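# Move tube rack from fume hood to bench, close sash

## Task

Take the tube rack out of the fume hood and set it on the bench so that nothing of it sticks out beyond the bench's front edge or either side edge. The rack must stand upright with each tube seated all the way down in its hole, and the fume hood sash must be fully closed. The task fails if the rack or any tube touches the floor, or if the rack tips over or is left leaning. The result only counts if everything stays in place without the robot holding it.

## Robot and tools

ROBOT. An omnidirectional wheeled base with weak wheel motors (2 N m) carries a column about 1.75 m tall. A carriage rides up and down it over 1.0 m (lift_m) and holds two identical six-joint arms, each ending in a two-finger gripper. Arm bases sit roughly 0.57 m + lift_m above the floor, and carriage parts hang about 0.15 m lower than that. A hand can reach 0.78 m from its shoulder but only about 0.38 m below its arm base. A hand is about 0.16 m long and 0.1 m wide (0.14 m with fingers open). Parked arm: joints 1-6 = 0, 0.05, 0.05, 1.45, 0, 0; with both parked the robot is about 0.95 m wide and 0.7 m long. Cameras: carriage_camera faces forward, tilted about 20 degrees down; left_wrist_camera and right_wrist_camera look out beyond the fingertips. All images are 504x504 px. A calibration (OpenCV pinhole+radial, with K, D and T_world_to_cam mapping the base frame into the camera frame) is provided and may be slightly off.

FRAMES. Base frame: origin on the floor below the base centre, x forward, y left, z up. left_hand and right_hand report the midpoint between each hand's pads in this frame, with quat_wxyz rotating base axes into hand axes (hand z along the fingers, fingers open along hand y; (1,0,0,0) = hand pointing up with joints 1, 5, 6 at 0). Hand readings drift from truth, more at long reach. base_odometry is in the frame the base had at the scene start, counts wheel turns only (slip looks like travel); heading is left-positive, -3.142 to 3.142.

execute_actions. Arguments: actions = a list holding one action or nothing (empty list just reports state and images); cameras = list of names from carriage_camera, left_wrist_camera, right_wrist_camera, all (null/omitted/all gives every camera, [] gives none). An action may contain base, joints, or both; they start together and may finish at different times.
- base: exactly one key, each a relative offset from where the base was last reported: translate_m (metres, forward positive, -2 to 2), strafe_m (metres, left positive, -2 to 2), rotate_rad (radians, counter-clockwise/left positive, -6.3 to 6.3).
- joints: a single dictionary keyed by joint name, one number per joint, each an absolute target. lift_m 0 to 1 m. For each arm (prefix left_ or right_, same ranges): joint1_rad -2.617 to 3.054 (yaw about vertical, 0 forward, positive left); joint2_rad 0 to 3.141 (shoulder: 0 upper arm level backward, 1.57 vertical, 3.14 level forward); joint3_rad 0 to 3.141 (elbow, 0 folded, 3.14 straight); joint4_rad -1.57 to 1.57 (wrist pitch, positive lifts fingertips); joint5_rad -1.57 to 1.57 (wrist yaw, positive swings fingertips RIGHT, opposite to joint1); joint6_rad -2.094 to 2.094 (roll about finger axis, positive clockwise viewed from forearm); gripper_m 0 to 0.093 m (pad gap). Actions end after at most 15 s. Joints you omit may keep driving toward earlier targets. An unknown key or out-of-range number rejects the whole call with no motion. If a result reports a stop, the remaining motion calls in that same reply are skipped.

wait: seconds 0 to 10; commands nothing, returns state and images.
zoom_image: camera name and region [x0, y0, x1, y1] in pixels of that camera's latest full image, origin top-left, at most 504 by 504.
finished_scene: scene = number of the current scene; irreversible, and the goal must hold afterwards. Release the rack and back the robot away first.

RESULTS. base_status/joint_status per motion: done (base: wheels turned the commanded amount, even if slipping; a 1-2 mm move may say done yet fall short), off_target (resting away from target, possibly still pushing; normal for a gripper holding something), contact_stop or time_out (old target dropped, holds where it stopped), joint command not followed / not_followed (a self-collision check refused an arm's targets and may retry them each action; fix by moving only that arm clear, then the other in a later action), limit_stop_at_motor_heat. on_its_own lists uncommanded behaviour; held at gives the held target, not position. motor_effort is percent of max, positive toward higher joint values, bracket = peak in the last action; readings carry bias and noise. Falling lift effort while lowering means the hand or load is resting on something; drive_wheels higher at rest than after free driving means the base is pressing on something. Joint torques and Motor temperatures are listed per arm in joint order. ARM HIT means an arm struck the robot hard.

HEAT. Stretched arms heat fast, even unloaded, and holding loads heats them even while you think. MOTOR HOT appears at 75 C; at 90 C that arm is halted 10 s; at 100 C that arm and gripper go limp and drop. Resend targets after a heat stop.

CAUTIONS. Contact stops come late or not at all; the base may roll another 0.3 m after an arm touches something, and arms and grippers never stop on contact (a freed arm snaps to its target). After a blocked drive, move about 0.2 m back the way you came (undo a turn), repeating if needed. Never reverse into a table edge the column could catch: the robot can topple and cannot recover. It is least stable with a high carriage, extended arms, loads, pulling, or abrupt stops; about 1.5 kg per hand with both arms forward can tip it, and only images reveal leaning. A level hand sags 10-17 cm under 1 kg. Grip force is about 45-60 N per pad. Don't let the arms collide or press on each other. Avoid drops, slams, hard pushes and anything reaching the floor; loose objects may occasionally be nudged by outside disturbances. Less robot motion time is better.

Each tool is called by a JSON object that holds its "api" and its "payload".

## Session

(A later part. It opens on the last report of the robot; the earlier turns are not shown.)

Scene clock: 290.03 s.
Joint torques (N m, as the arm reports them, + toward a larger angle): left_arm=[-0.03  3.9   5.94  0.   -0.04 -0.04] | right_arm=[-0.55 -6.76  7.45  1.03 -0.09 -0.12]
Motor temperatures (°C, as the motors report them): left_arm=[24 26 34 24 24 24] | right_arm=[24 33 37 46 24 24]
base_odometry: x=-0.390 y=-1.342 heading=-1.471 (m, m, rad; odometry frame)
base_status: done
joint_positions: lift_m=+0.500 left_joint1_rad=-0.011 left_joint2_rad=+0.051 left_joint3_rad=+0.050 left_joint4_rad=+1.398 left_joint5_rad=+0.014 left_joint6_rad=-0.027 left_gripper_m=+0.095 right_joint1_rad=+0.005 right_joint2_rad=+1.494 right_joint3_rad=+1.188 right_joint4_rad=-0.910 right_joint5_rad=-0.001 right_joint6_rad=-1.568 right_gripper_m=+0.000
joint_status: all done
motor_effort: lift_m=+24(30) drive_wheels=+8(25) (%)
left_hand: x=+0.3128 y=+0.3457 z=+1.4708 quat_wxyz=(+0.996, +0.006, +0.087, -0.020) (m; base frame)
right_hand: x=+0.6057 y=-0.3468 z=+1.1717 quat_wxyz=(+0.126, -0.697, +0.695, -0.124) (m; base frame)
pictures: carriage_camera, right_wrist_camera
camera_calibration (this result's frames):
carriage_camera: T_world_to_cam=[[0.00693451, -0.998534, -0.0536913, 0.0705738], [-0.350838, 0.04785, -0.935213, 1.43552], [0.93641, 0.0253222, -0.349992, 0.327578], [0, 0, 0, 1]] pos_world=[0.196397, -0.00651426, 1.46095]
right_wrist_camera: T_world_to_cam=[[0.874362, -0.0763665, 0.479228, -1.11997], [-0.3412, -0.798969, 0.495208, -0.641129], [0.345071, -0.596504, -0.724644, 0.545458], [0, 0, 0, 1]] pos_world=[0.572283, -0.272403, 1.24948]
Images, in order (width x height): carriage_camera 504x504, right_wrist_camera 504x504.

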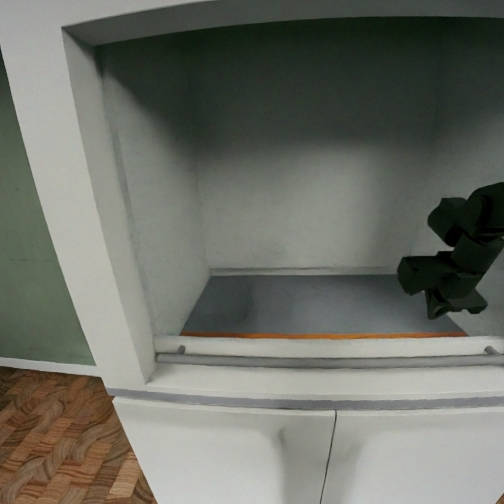

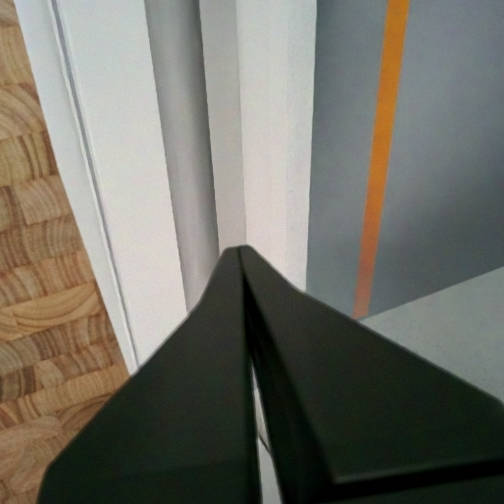

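{"api": "execute_actions", "payload": {"actions": [{"joints":{"lift_m":0.45,"right_joint2_rad":1.5,"right_joint3_rad":1.2,"right_joint4_rad":-0.68}}], "cameras": ["carriage_camera","right_wrist_camera"]}}

{"api": "execute_actions", "payload": {"actions": [{"joints":{"lift_m":0.33}}], "cameras": ["carriage_camera","right_wrist_camera"]}}

Scene clock: 295.47 s.
Joint torques (N m, as the arm reports them, + toward a larger angle): left_arm=[-0.07  3.9   5.84  0.03 -0.03 -0.02] | right_arm=[-0.38 -7.39  7.79  1.37 -0.05 -0.14]
Motor temperatures (°C, as the motors report them): left_arm=[24 26 34 24 24 24] | right_arm=[24 33 38 45 24 24]
base_odometry: x=-0.390 y=-1.342 heading=-1.471 (m, m, rad; odometry frame)
base_status: not commanded
joint_positions: lift_m=+0.450 left_joint1_rad=-0.011 left_joint2_rad=+0.051 left_joint3_rad=+0.050 left_joint4_rad=+1.398 left_joint5_rad=+0.014 left_joint6_rad=-0.027 left_gripper_m=+0.095 right_joint1_rad=+0.005 right_joint2_rad=+1.496 right_joint3_rad=+1.188 right_joint4_rad=-0.688 right_joint5_rad=-0.001 right_joint6_rad=-1.568 right_gripper_m=+0.000
joint_status: all done
motor_effort: lift_m=+21(22) drive_wheels=+6(7) (%)
left_hand: x=+0.3128 y=+0.3457 z=+1.4211 quat_wxyz=(+0.996, +0.006, +0.087, -0.020) (m; base frame)
right_hand: x=+0.6545 y=-0.3466 z=+1.1455 quat_wxyz=(+0.201, -0.679, +0.678, -0.199) (m; base frame)
pictures: carriage_camera, right_wrist_camera
camera_calibration (this result's frames):
carriage_camera: T_world_to_cam=[[0.00693451, -0.998534, -0.0536913, 0.0679014], [-0.350838, 0.04785, -0.935213, 1.38897], [0.93641, 0.0253222, -0.349992, 0.310158], [0, 0, 0, 1]] pos_world=[0.196397, -0.00651426, 1.41118]
right_wrist_camera: T_world_to_cam=[[0.748894, -0.0769695, 0.658204, -1.27312], [-0.440841, -0.799448, 0.408096, -0.44648], [0.494789, -0.595784, -0.632633, 0.306626], [0, 0, 0, 1]] pos_world=[0.604893, -0.272246, 1.21416]
Images, in order (width x height): carriage_camera 504x504, right_wrist_camera 504x504.

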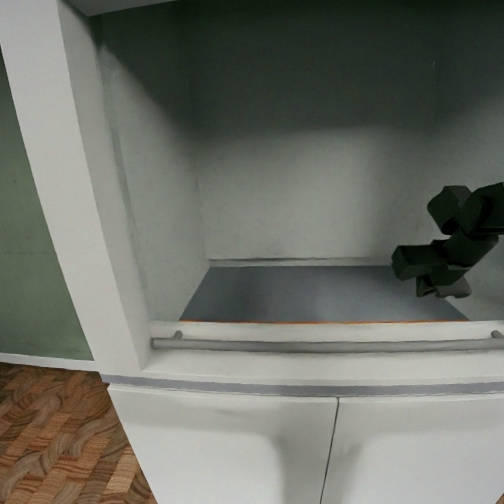

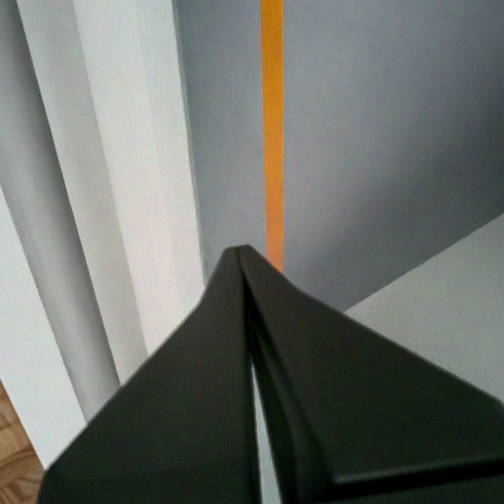

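Scene clock: 296.47 s.
Joint torques (N m, as the arm reports them, + toward a larger angle): left_arm=[-0.04  3.81  5.83  0.01 -0.06 -0.06] | right_arm=[-0.45 -7.46  7.83  1.4  -0.04 -0.14]
Motor temperatures (°C, as the motors report them): left_arm=[24 26 34 24 24 24] | right_arm=[24 33 38 45 24 24]
base_odometry: x=-0.390 y=-1.342 heading=-1.471 (m, m, rad; odometry frame)
base_status: not commanded
joint_positions: lift_m=+0.330 left_joint1_rad=-0.011 left_joint2_rad=+0.051 left_joint3_rad=+0.050 left_joint4_rad=+1.398 left_joint5_rad=+0.014 left_joint6_rad=-0.027 left_gripper_m=+0.095 right_joint1_rad=+0.005 right_joint2_rad=+1.497 right_joint3_rad=+1.188 right_joint4_rad=-0.683 right_joint5_rad=-0.001 right_joint6_rad=-1.568 right_gripper_m=+0.000
joint_status: all done
motor_effort: lift_m=+22(22) drive_wheels=+5(6) (%)
left_hand: x=+0.3128 y=+0.3457 z=+1.3010 quat_wxyz=(+0.996, +0.006, +0.087, -0.020) (m; base frame)
right_hand: x=+0.6557 y=-0.3466 z=+1.0258 quat_wxyz=(+0.203, -0.678, +0.677, -0.201) (m; base frame)
pictures: carriage_camera, right_wrist_camera
camera_calibration (this result's frames):
carriage_camera: T_world_to_cam=[[0.00693451, -0.998534, -0.0536913, 0.0614555], [-0.350838, 0.04785, -0.935213, 1.27669], [0.93641, 0.0253222, -0.349992, 0.26814], [0, 0, 0, 1]] pos_world=[0.196397, -0.00651426, 1.29113]
right_wrist_camera: T_world_to_cam=[[0.746126, -0.0769828, 0.661339, -1.19664], [-0.44255, -0.799456, 0.406226, -0.39402], [0.497439, -0.595771, -0.630564, 0.226398], [0, 0, 0, 1]] pos_world=[0.605852, -0.272241, 1.09421]
Images, in order (width x height): carriage_camera 504x504, right_wrist_camera 504x504.

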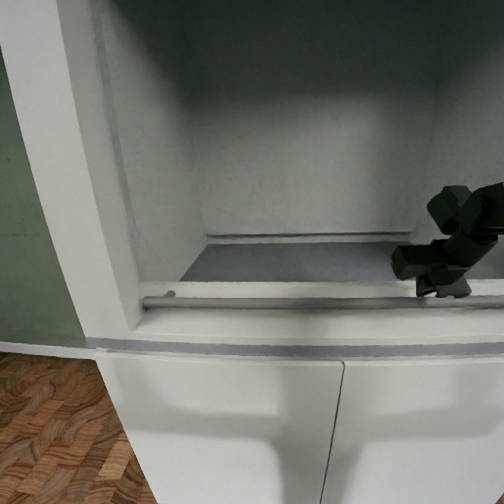

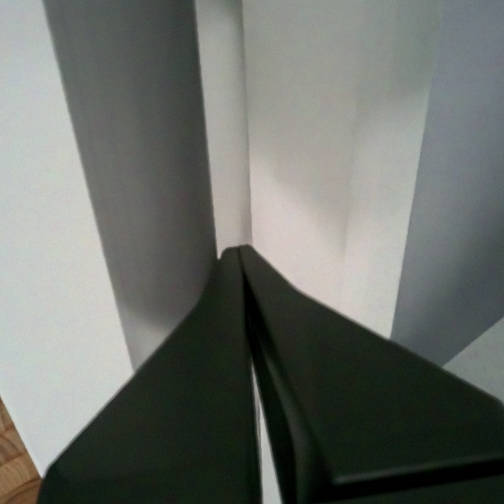

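Aligned at the bar's top. Press down.

{"api": "execute_actions", "payload": {"actions": [{"joints":{"lift_m":0.24}}], "cameras": ["carriage_camera","right_wrist_camera"]}}

{"api": "execute_actions", "payload": {"actions": [{"joints":{"lift_m":0.16}}], "cameras": ["carriage_camera","right_wrist_camera"]}}

Scene clock: 298.67 s.
Joint torques (N m, as the arm reports them, + toward a larger angle): left_arm=[-0.05  3.92  5.86  0.01 -0.07 -0.02] | right_arm=[-0.41  0.52  3.33  1.1  -0.02 -0.29]
Motor temperatures (°C, as the motors report them): left_arm=[24 26 34 24 24 24] | right_arm=[24 33 38 45 24 23]
base_odometry: x=-0.390 y=-1.342 heading=-1.471 (m, m, rad; odometry frame)
base_status: not commanded
joint_positions: lift_m=+0.241 left_joint1_rad=-0.011 left_joint2_rad=+0.051 left_joint3_rad=+0.050 left_joint4_rad=+1.398 left_joint5_rad=+0.014 left_joint6_rad=-0.027 left_gripper_m=+0.095 right_joint1_rad=+0.005 right_joint2_rad=+1.409 right_joint3_rad=+1.253 right_joint4_rad=-0.611 right_joint5_rad=-0.001 right_joint6_rad=-1.551 right_gripper_m=+0.000
joint_status: all done
motor_effort: lift_m=+18(18) drive_wheels=+4(5) (%)
left_hand: x=+0.3127 y=+0.3457 z=+1.2114 quat_wxyz=(+0.996, +0.006, +0.087, -0.020) (m; base frame)
right_hand: x=+0.6748 y=-0.3465 z=+1.0073 quat_wxyz=(+0.280, -0.646, +0.656, -0.273) (m; base frame)
pictures: carriage_camera, right_wrist_camera
camera_calibration (this result's frames):
carriage_camera: T_world_to_cam=[[0.00693451, -0.998534, -0.0536913, 0.0566451], [-0.350838, 0.04785, -0.935213, 1.1929], [0.93641, 0.0253222, -0.349992, 0.236782], [0, 0, 0, 1]] pos_world=[0.196397, -0.00651426, 1.20153]
right_wrist_camera: T_world_to_cam=[[0.578468, -0.0943276, 0.810233, -1.24151], [-0.53134, -0.797229, 0.286538, -0.196794], [0.618913, -0.596262, -0.511291, 0.00308901], [0, 0, 0, 1]] pos_world=[0.611695, -0.272156, 1.06388]
Images, in order (width x height): carriage_camera 504x504, right_wrist_camera 504x504.

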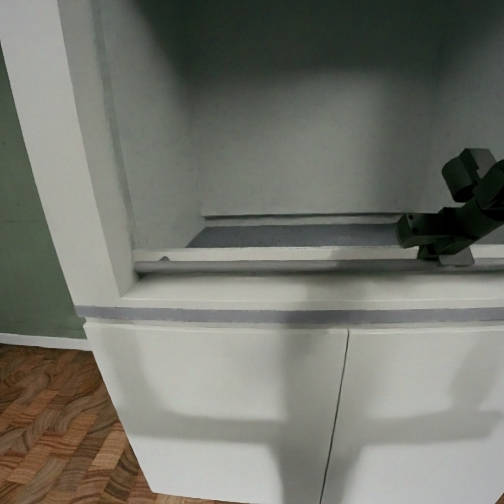

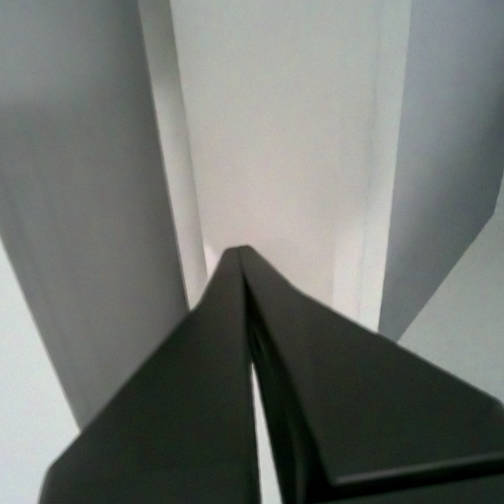

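Scene clock: 299.73 s.
Joint torques (N m, as the arm reports them, + toward a larger angle): left_arm=[-0.04  3.79  5.85  0.01 -0.03  0.  ] | right_arm=[-0.42  7.04 -0.41  1.07  0.   -0.18]
Motor temperatures (°C, as the motors report them): left_arm=[24 26 34 24 24 24] | right_arm=[24 33 38 45 24 23]
base_odometry: x=-0.390 y=-1.342 heading=-1.471 (m, m, rad; odometry frame)
base_status: not commanded
joint_positions: lift_m=+0.161 left_joint1_rad=-0.011 left_joint2_rad=+0.051 left_joint3_rad=+0.050 left_joint4_rad=+1.398 left_joint5_rad=+0.014 left_joint6_rad=-0.027 left_gripper_m=+0.095 right_joint1_rad=+0.005 right_joint2_rad=+1.341 right_joint3_rad=+1.305 right_joint4_rad=-0.593 right_joint5_rad=-0.002 right_joint6_rad=-1.559 right_gripper_m=+0.000
joint_status: all done
motor_effort: lift_m=+17(18) drive_wheels=+7(7) (%)
left_hand: x=+0.3127 y=+0.3457 z=+1.1315 quat_wxyz=(+0.996, +0.006, +0.087, -0.020) (m; base frame)
right_hand: x=+0.6745 y=-0.3462 z=+0.9795 quat_wxyz=(+0.324, -0.628, +0.632, -0.317) (m; base frame)
pictures: carriage_camera, right_wrist_camera
camera_calibration (this result's frames):
carriage_camera: T_world_to_cam=[[0.00693451, -0.998534, -0.0536913, 0.0523517], [-0.350838, 0.04785, -0.935213, 1.11812], [0.93641, 0.0253222, -0.349992, 0.208795], [0, 0, 0, 1]] pos_world=[0.196397, -0.00651426, 1.12157]
right_wrist_camera: T_world_to_cam=[[0.462969, -0.0868384, 0.882111, -1.2087], [-0.560525, -0.799615, 0.21547, -0.100305], [0.686638, -0.594201, -0.418872, -0.146279], [0, 0, 0, 1]] pos_world=[0.60381, -0.272087, 1.02655]
Images, in order (width x height): carriage_camera 504x504, right_wrist_camera 504x504.

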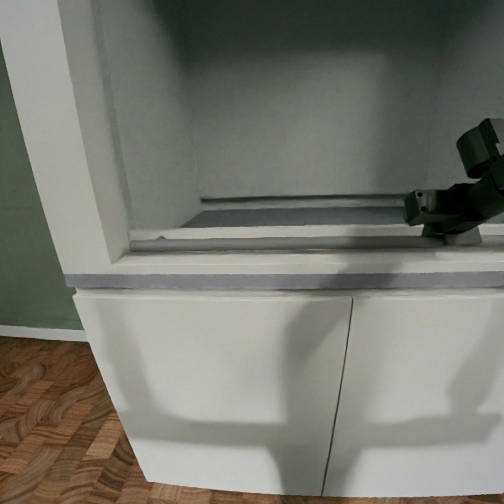

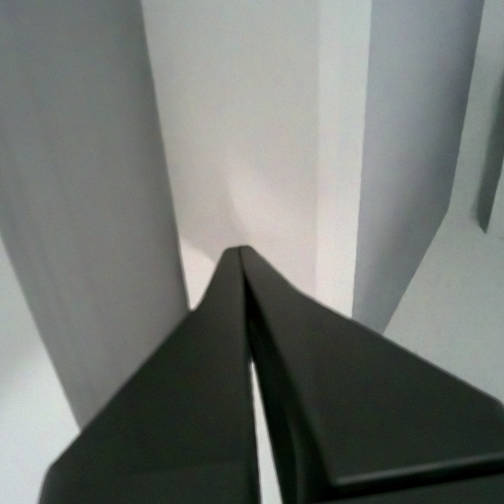

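Still moving (z .98). A bit more.

{"api": "execute_actions", "payload": {"actions": [{"joints":{"lift_m":0.08}}], "cameras": ["carriage_camera"]}}

{"api": "execute_actions", "payload": {"actions": [{"joints":{"lift_m":0.03}}], "cameras": ["carriage_camera"]}}

{"api": "zoom_image", "payload": {"camera": "carriage_camera", "region": [60, 120, 460, 260]}}

Scene clock: 301.53 s.
Joint torques (N m, as the arm reports them, + toward a larger angle): left_arm=[-0.02  3.83  5.71  0.   -0.05 -0.01] | right_arm=[-0.4  15.33 -2.82  0.11  0.01 -0.05]
Motor temperatures (°C, as the motors report them): left_arm=[24 26 34 24 24 24] | right_arm=[24 33 38 44 24 23]
base_odometry: x=-0.390 y=-1.342 heading=-1.471 (m, m, rad; odometry frame)
base_status: not commanded
joint_positions: lift_m=+0.081 left_joint1_rad=-0.011 left_joint2_rad=+0.051 left_joint3_rad=+0.050 left_joint4_rad=+1.398 left_joint5_rad=+0.014 left_joint6_rad=-0.027 left_gripper_m=+0.095 right_joint1_rad=+0.005 right_joint2_rad=+1.256 right_joint3_rad=+1.335 right_joint4_rad=-0.456 right_joint5_rad=-0.002 right_joint6_rad=-1.570 right_gripper_m=+0.000
joint_status: all done
motor_effort: lift_m=+16(17) drive_wheels=+11(11) (%)
left_hand: x=+0.3127 y=+0.3457 z=+1.0516 quat_wxyz=(+0.996, +0.006, +0.087, -0.020) (m; base frame)
right_hand: x=+0.6754 y=-0.3462 z=+0.9758 quat_wxyz=(+0.399, -0.586, +0.583, -0.396) (m; base frame)
pictures: carriage_camera
camera_calibration (this result's frames):
carriage_camera: T_world_to_cam=[[0.00693451, -0.998534, -0.0536913, 0.0480616], [-0.350838, 0.04785, -0.935213, 1.04339], [0.93641, 0.0253222, -0.349992, 0.18083], [0, 0, 0, 1]] pos_world=[0.196397, -0.00651426, 1.04166]
Images, in order (width x height): carriage_camera 504x504.

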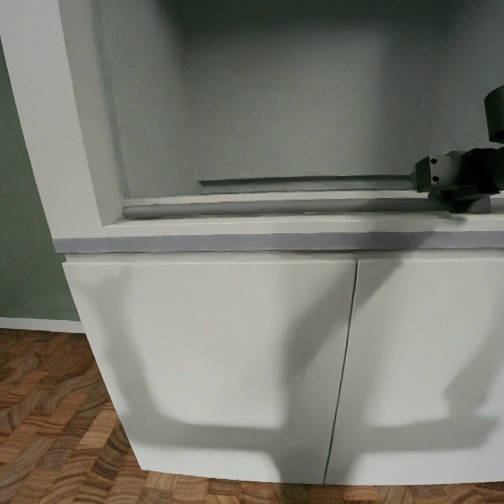

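Scene clock: 302.27 s.
Joint torques (N m, as the arm reports them, + toward a larger angle): left_arm=[-0.03  3.94  5.79  0.03 -0.02 -0.01] | right_arm=[-0.4  16.79 -4.23 -1.03  0.03  0.05]
Motor temperatures (°C, as the motors report them): left_arm=[24 26 34 24 24 24] | right_arm=[24 34 38 44 24 23]
base_odometry: x=-0.390 y=-1.342 heading=-1.471 (m, m, rad; odometry frame)
base_status: not commanded
joint_positions: lift_m=+0.031 left_joint1_rad=-0.011 left_joint2_rad=+0.051 left_joint3_rad=+0.050 left_joint4_rad=+1.398 left_joint5_rad=+0.014 left_joint6_rad=-0.027 left_gripper_m=+0.095 right_joint1_rad=+0.005 right_joint2_rad=+1.224 right_joint3_rad=+1.353 right_joint4_rad=-0.311 right_joint5_rad=-0.003 right_joint6_rad=-1.580 right_gripper_m=+0.000
joint_status: all done
motor_effort: lift_m=+17(17) drive_wheels=+13(14) (%)
left_hand: x=+0.3127 y=+0.3457 z=+1.0015 quat_wxyz=(+0.996, +0.006, +0.087, -0.020) (m; base frame)
right_hand: x=+0.6762 y=-0.3461 z=+0.9810 quat_wxyz=(+0.452, -0.548, +0.539, -0.453) (m; base frame)
pictures: carriage_camera
camera_calibration (this result's frames):
carriage_camera: T_world_to_cam=[[0.00693451, -0.998534, -0.0536913, 0.045373], [-0.350838, 0.04785, -0.935213, 0.996562], [0.93641, 0.0253222, -0.349992, 0.163304], [0, 0, 0, 1]] pos_world=[0.196397, -0.00651426, 0.991589]
Images, in order (width x height): carriage_camera 504x504.

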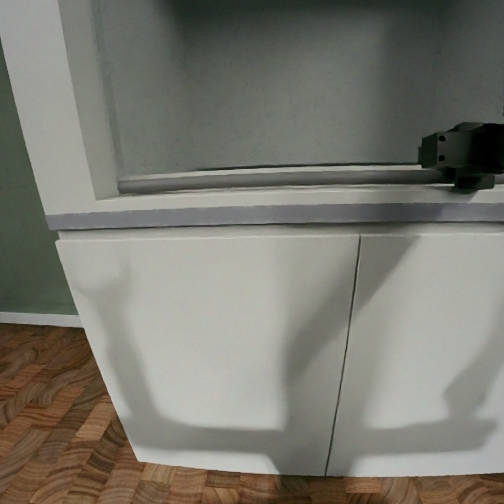

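Region (60, 120, 460, 260) of carriage_camera's 504x504 image, scaled by 1.260, with more detail than that image has; it fills the top 176 rows of this view, and the rest is white.

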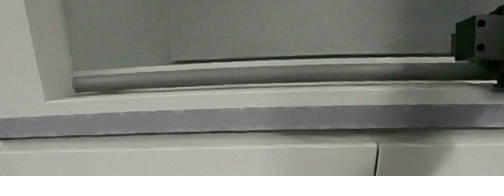

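{"api": "execute_actions", "payload": {"actions": [{"joints":{"lift_m":0.42}}], "cameras": ["carriage_camera","right_wrist_camera"]}}

{"api": "execute_actions", "payload": {"actions": [{"base":{"translate_m":-0.35}}], "cameras": ["carriage_camera"]}}

Scene clock: 305.57 s.
Joint torques (N m, as the arm reports them, + toward a larger angle): left_arm=[-0.11  3.94  5.82  0.   -0.07 -0.02] | right_arm=[-0.48 -7.83  5.9   1.31 -0.04 -0.02]
Motor temperatures (°C, as the motors report them): left_arm=[24 26 34 24 24 24] | right_arm=[24 35 38 44 24 24]
base_odometry: x=-0.390 y=-1.342 heading=-1.471 (m, m, rad; odometry frame)
base_status: not commanded
joint_positions: lift_m=+0.420 left_joint1_rad=-0.011 left_joint2_rad=+0.051 left_joint3_rad=+0.050 left_joint4_rad=+1.398 left_joint5_rad=+0.014 left_joint6_rad=-0.027 left_gripper_m=+0.095 right_joint1_rad=+0.005 right_joint2_rad=+1.499 right_joint3_rad=+1.215 right_joint4_rad=-0.672 right_joint5_rad=-0.003 right_joint6_rad=-1.577 right_gripper_m=+0.000
joint_status: all done
motor_effort: lift_m=+24(28) drive_wheels=+7(14) (%)
left_hand: x=+0.3127 y=+0.3457 z=+1.3908 quat_wxyz=(+0.996, +0.006, +0.087, -0.020) (m; base frame)
right_hand: x=+0.6638 y=-0.3461 z=+1.1266 quat_wxyz=(+0.215, -0.678, +0.670, -0.213) (m; base frame)
pictures: carriage_camera, right_wrist_camera
camera_calibration (this result's frames):
carriage_camera: T_world_to_cam=[[0.00693451, -0.998534, -0.0536913, 0.0662746], [-0.350838, 0.04785, -0.935213, 1.36063], [0.93641, 0.0253222, -0.349992, 0.299553], [0, 0, 0, 1]] pos_world=[0.196397, -0.00651426, 1.38088]
right_wrist_camera: T_world_to_cam=[[0.722873, -0.0676992, 0.687657, -1.28031], [-0.448966, -0.802507, 0.392953, -0.41286], [0.525247, -0.592789, -0.610505, 0.246245], [0, 0, 0, 1]] pos_world=[0.610803, -0.272028, 1.19298]
Images, in order (width x height): carriage_camera 504x504, right_wrist_camera 504x504.

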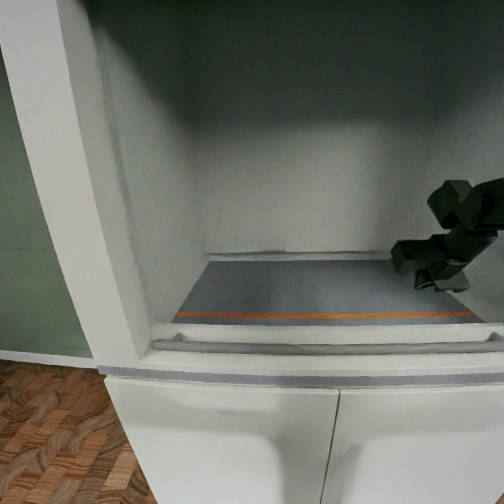

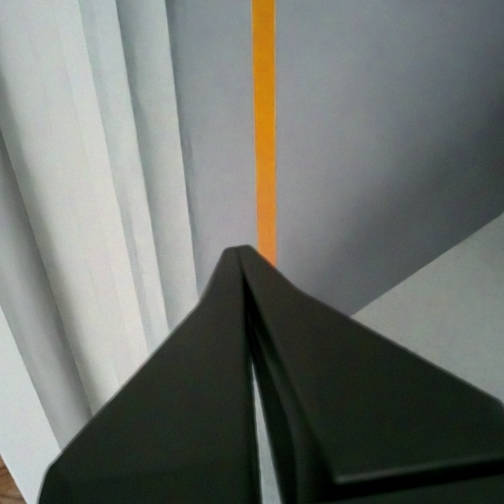

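Scene clock: 308.20 s.
Joint torques (N m, as the arm reports them, + toward a larger angle): left_arm=[ 0.03  3.83  5.8  -0.01 -0.06 -0.02] | right_arm=[-0.33 -7.78  5.9   1.29 -0.02 -0.03]
Motor temperatures (°C, as the motors report them): left_arm=[24 26 34 24 24 24] | right_arm=[24 35 38 44 24 24]
base_odometry: x=-0.425 y=-0.993 heading=-1.471 (m, m, rad; odometry frame)
base_status: done
joint_positions: lift_m=+0.420 left_joint1_rad=-0.011 left_joint2_rad=+0.051 left_joint3_rad=+0.050 left_joint4_rad=+1.398 left_joint5_rad=+0.014 left_joint6_rad=-0.027 left_gripper_m=+0.095 right_joint1_rad=+0.005 right_joint2_rad=+1.499 right_joint3_rad=+1.215 right_joint4_rad=-0.674 right_joint5_rad=-0.003 right_joint6_rad=-1.577 right_gripper_m=+0.000
joint_status: not commanded
motor_effort: lift_m=+24(24) drive_wheels=-3(30) (%)
left_hand: x=+0.3128 y=+0.3457 z=+1.3908 quat_wxyz=(+0.996, +0.006, +0.087, -0.020) (m; base frame)
right_hand: x=+0.6633 y=-0.3461 z=+1.1262 quat_wxyz=(+0.214, -0.678, +0.670, -0.212) (m; base frame)
pictures: carriage_camera
camera_calibration (this result's frames):
carriage_camera: T_world_to_cam=[[0.00693451, -0.998534, -0.0536913, 0.0662746], [-0.350838, 0.04785, -0.935213, 1.36063], [0.93641, 0.0253222, -0.349992, 0.299553], [0, 0, 0, 1]] pos_world=[0.196397, -0.00651426, 1.38088]
Images, in order (width x height): carriage_camera 504x504.

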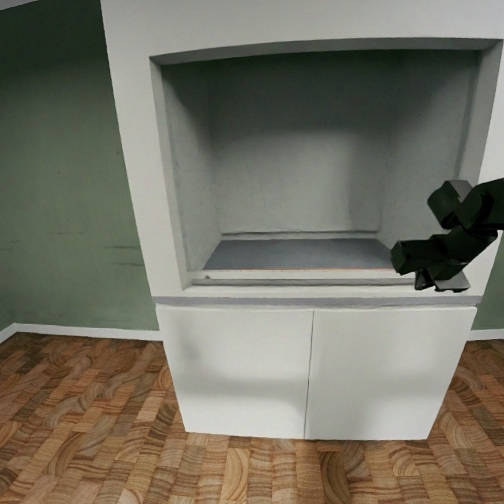

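{"api": "finished_scene", "payload": {"scene": 2}}

The scene is finished: the task was done.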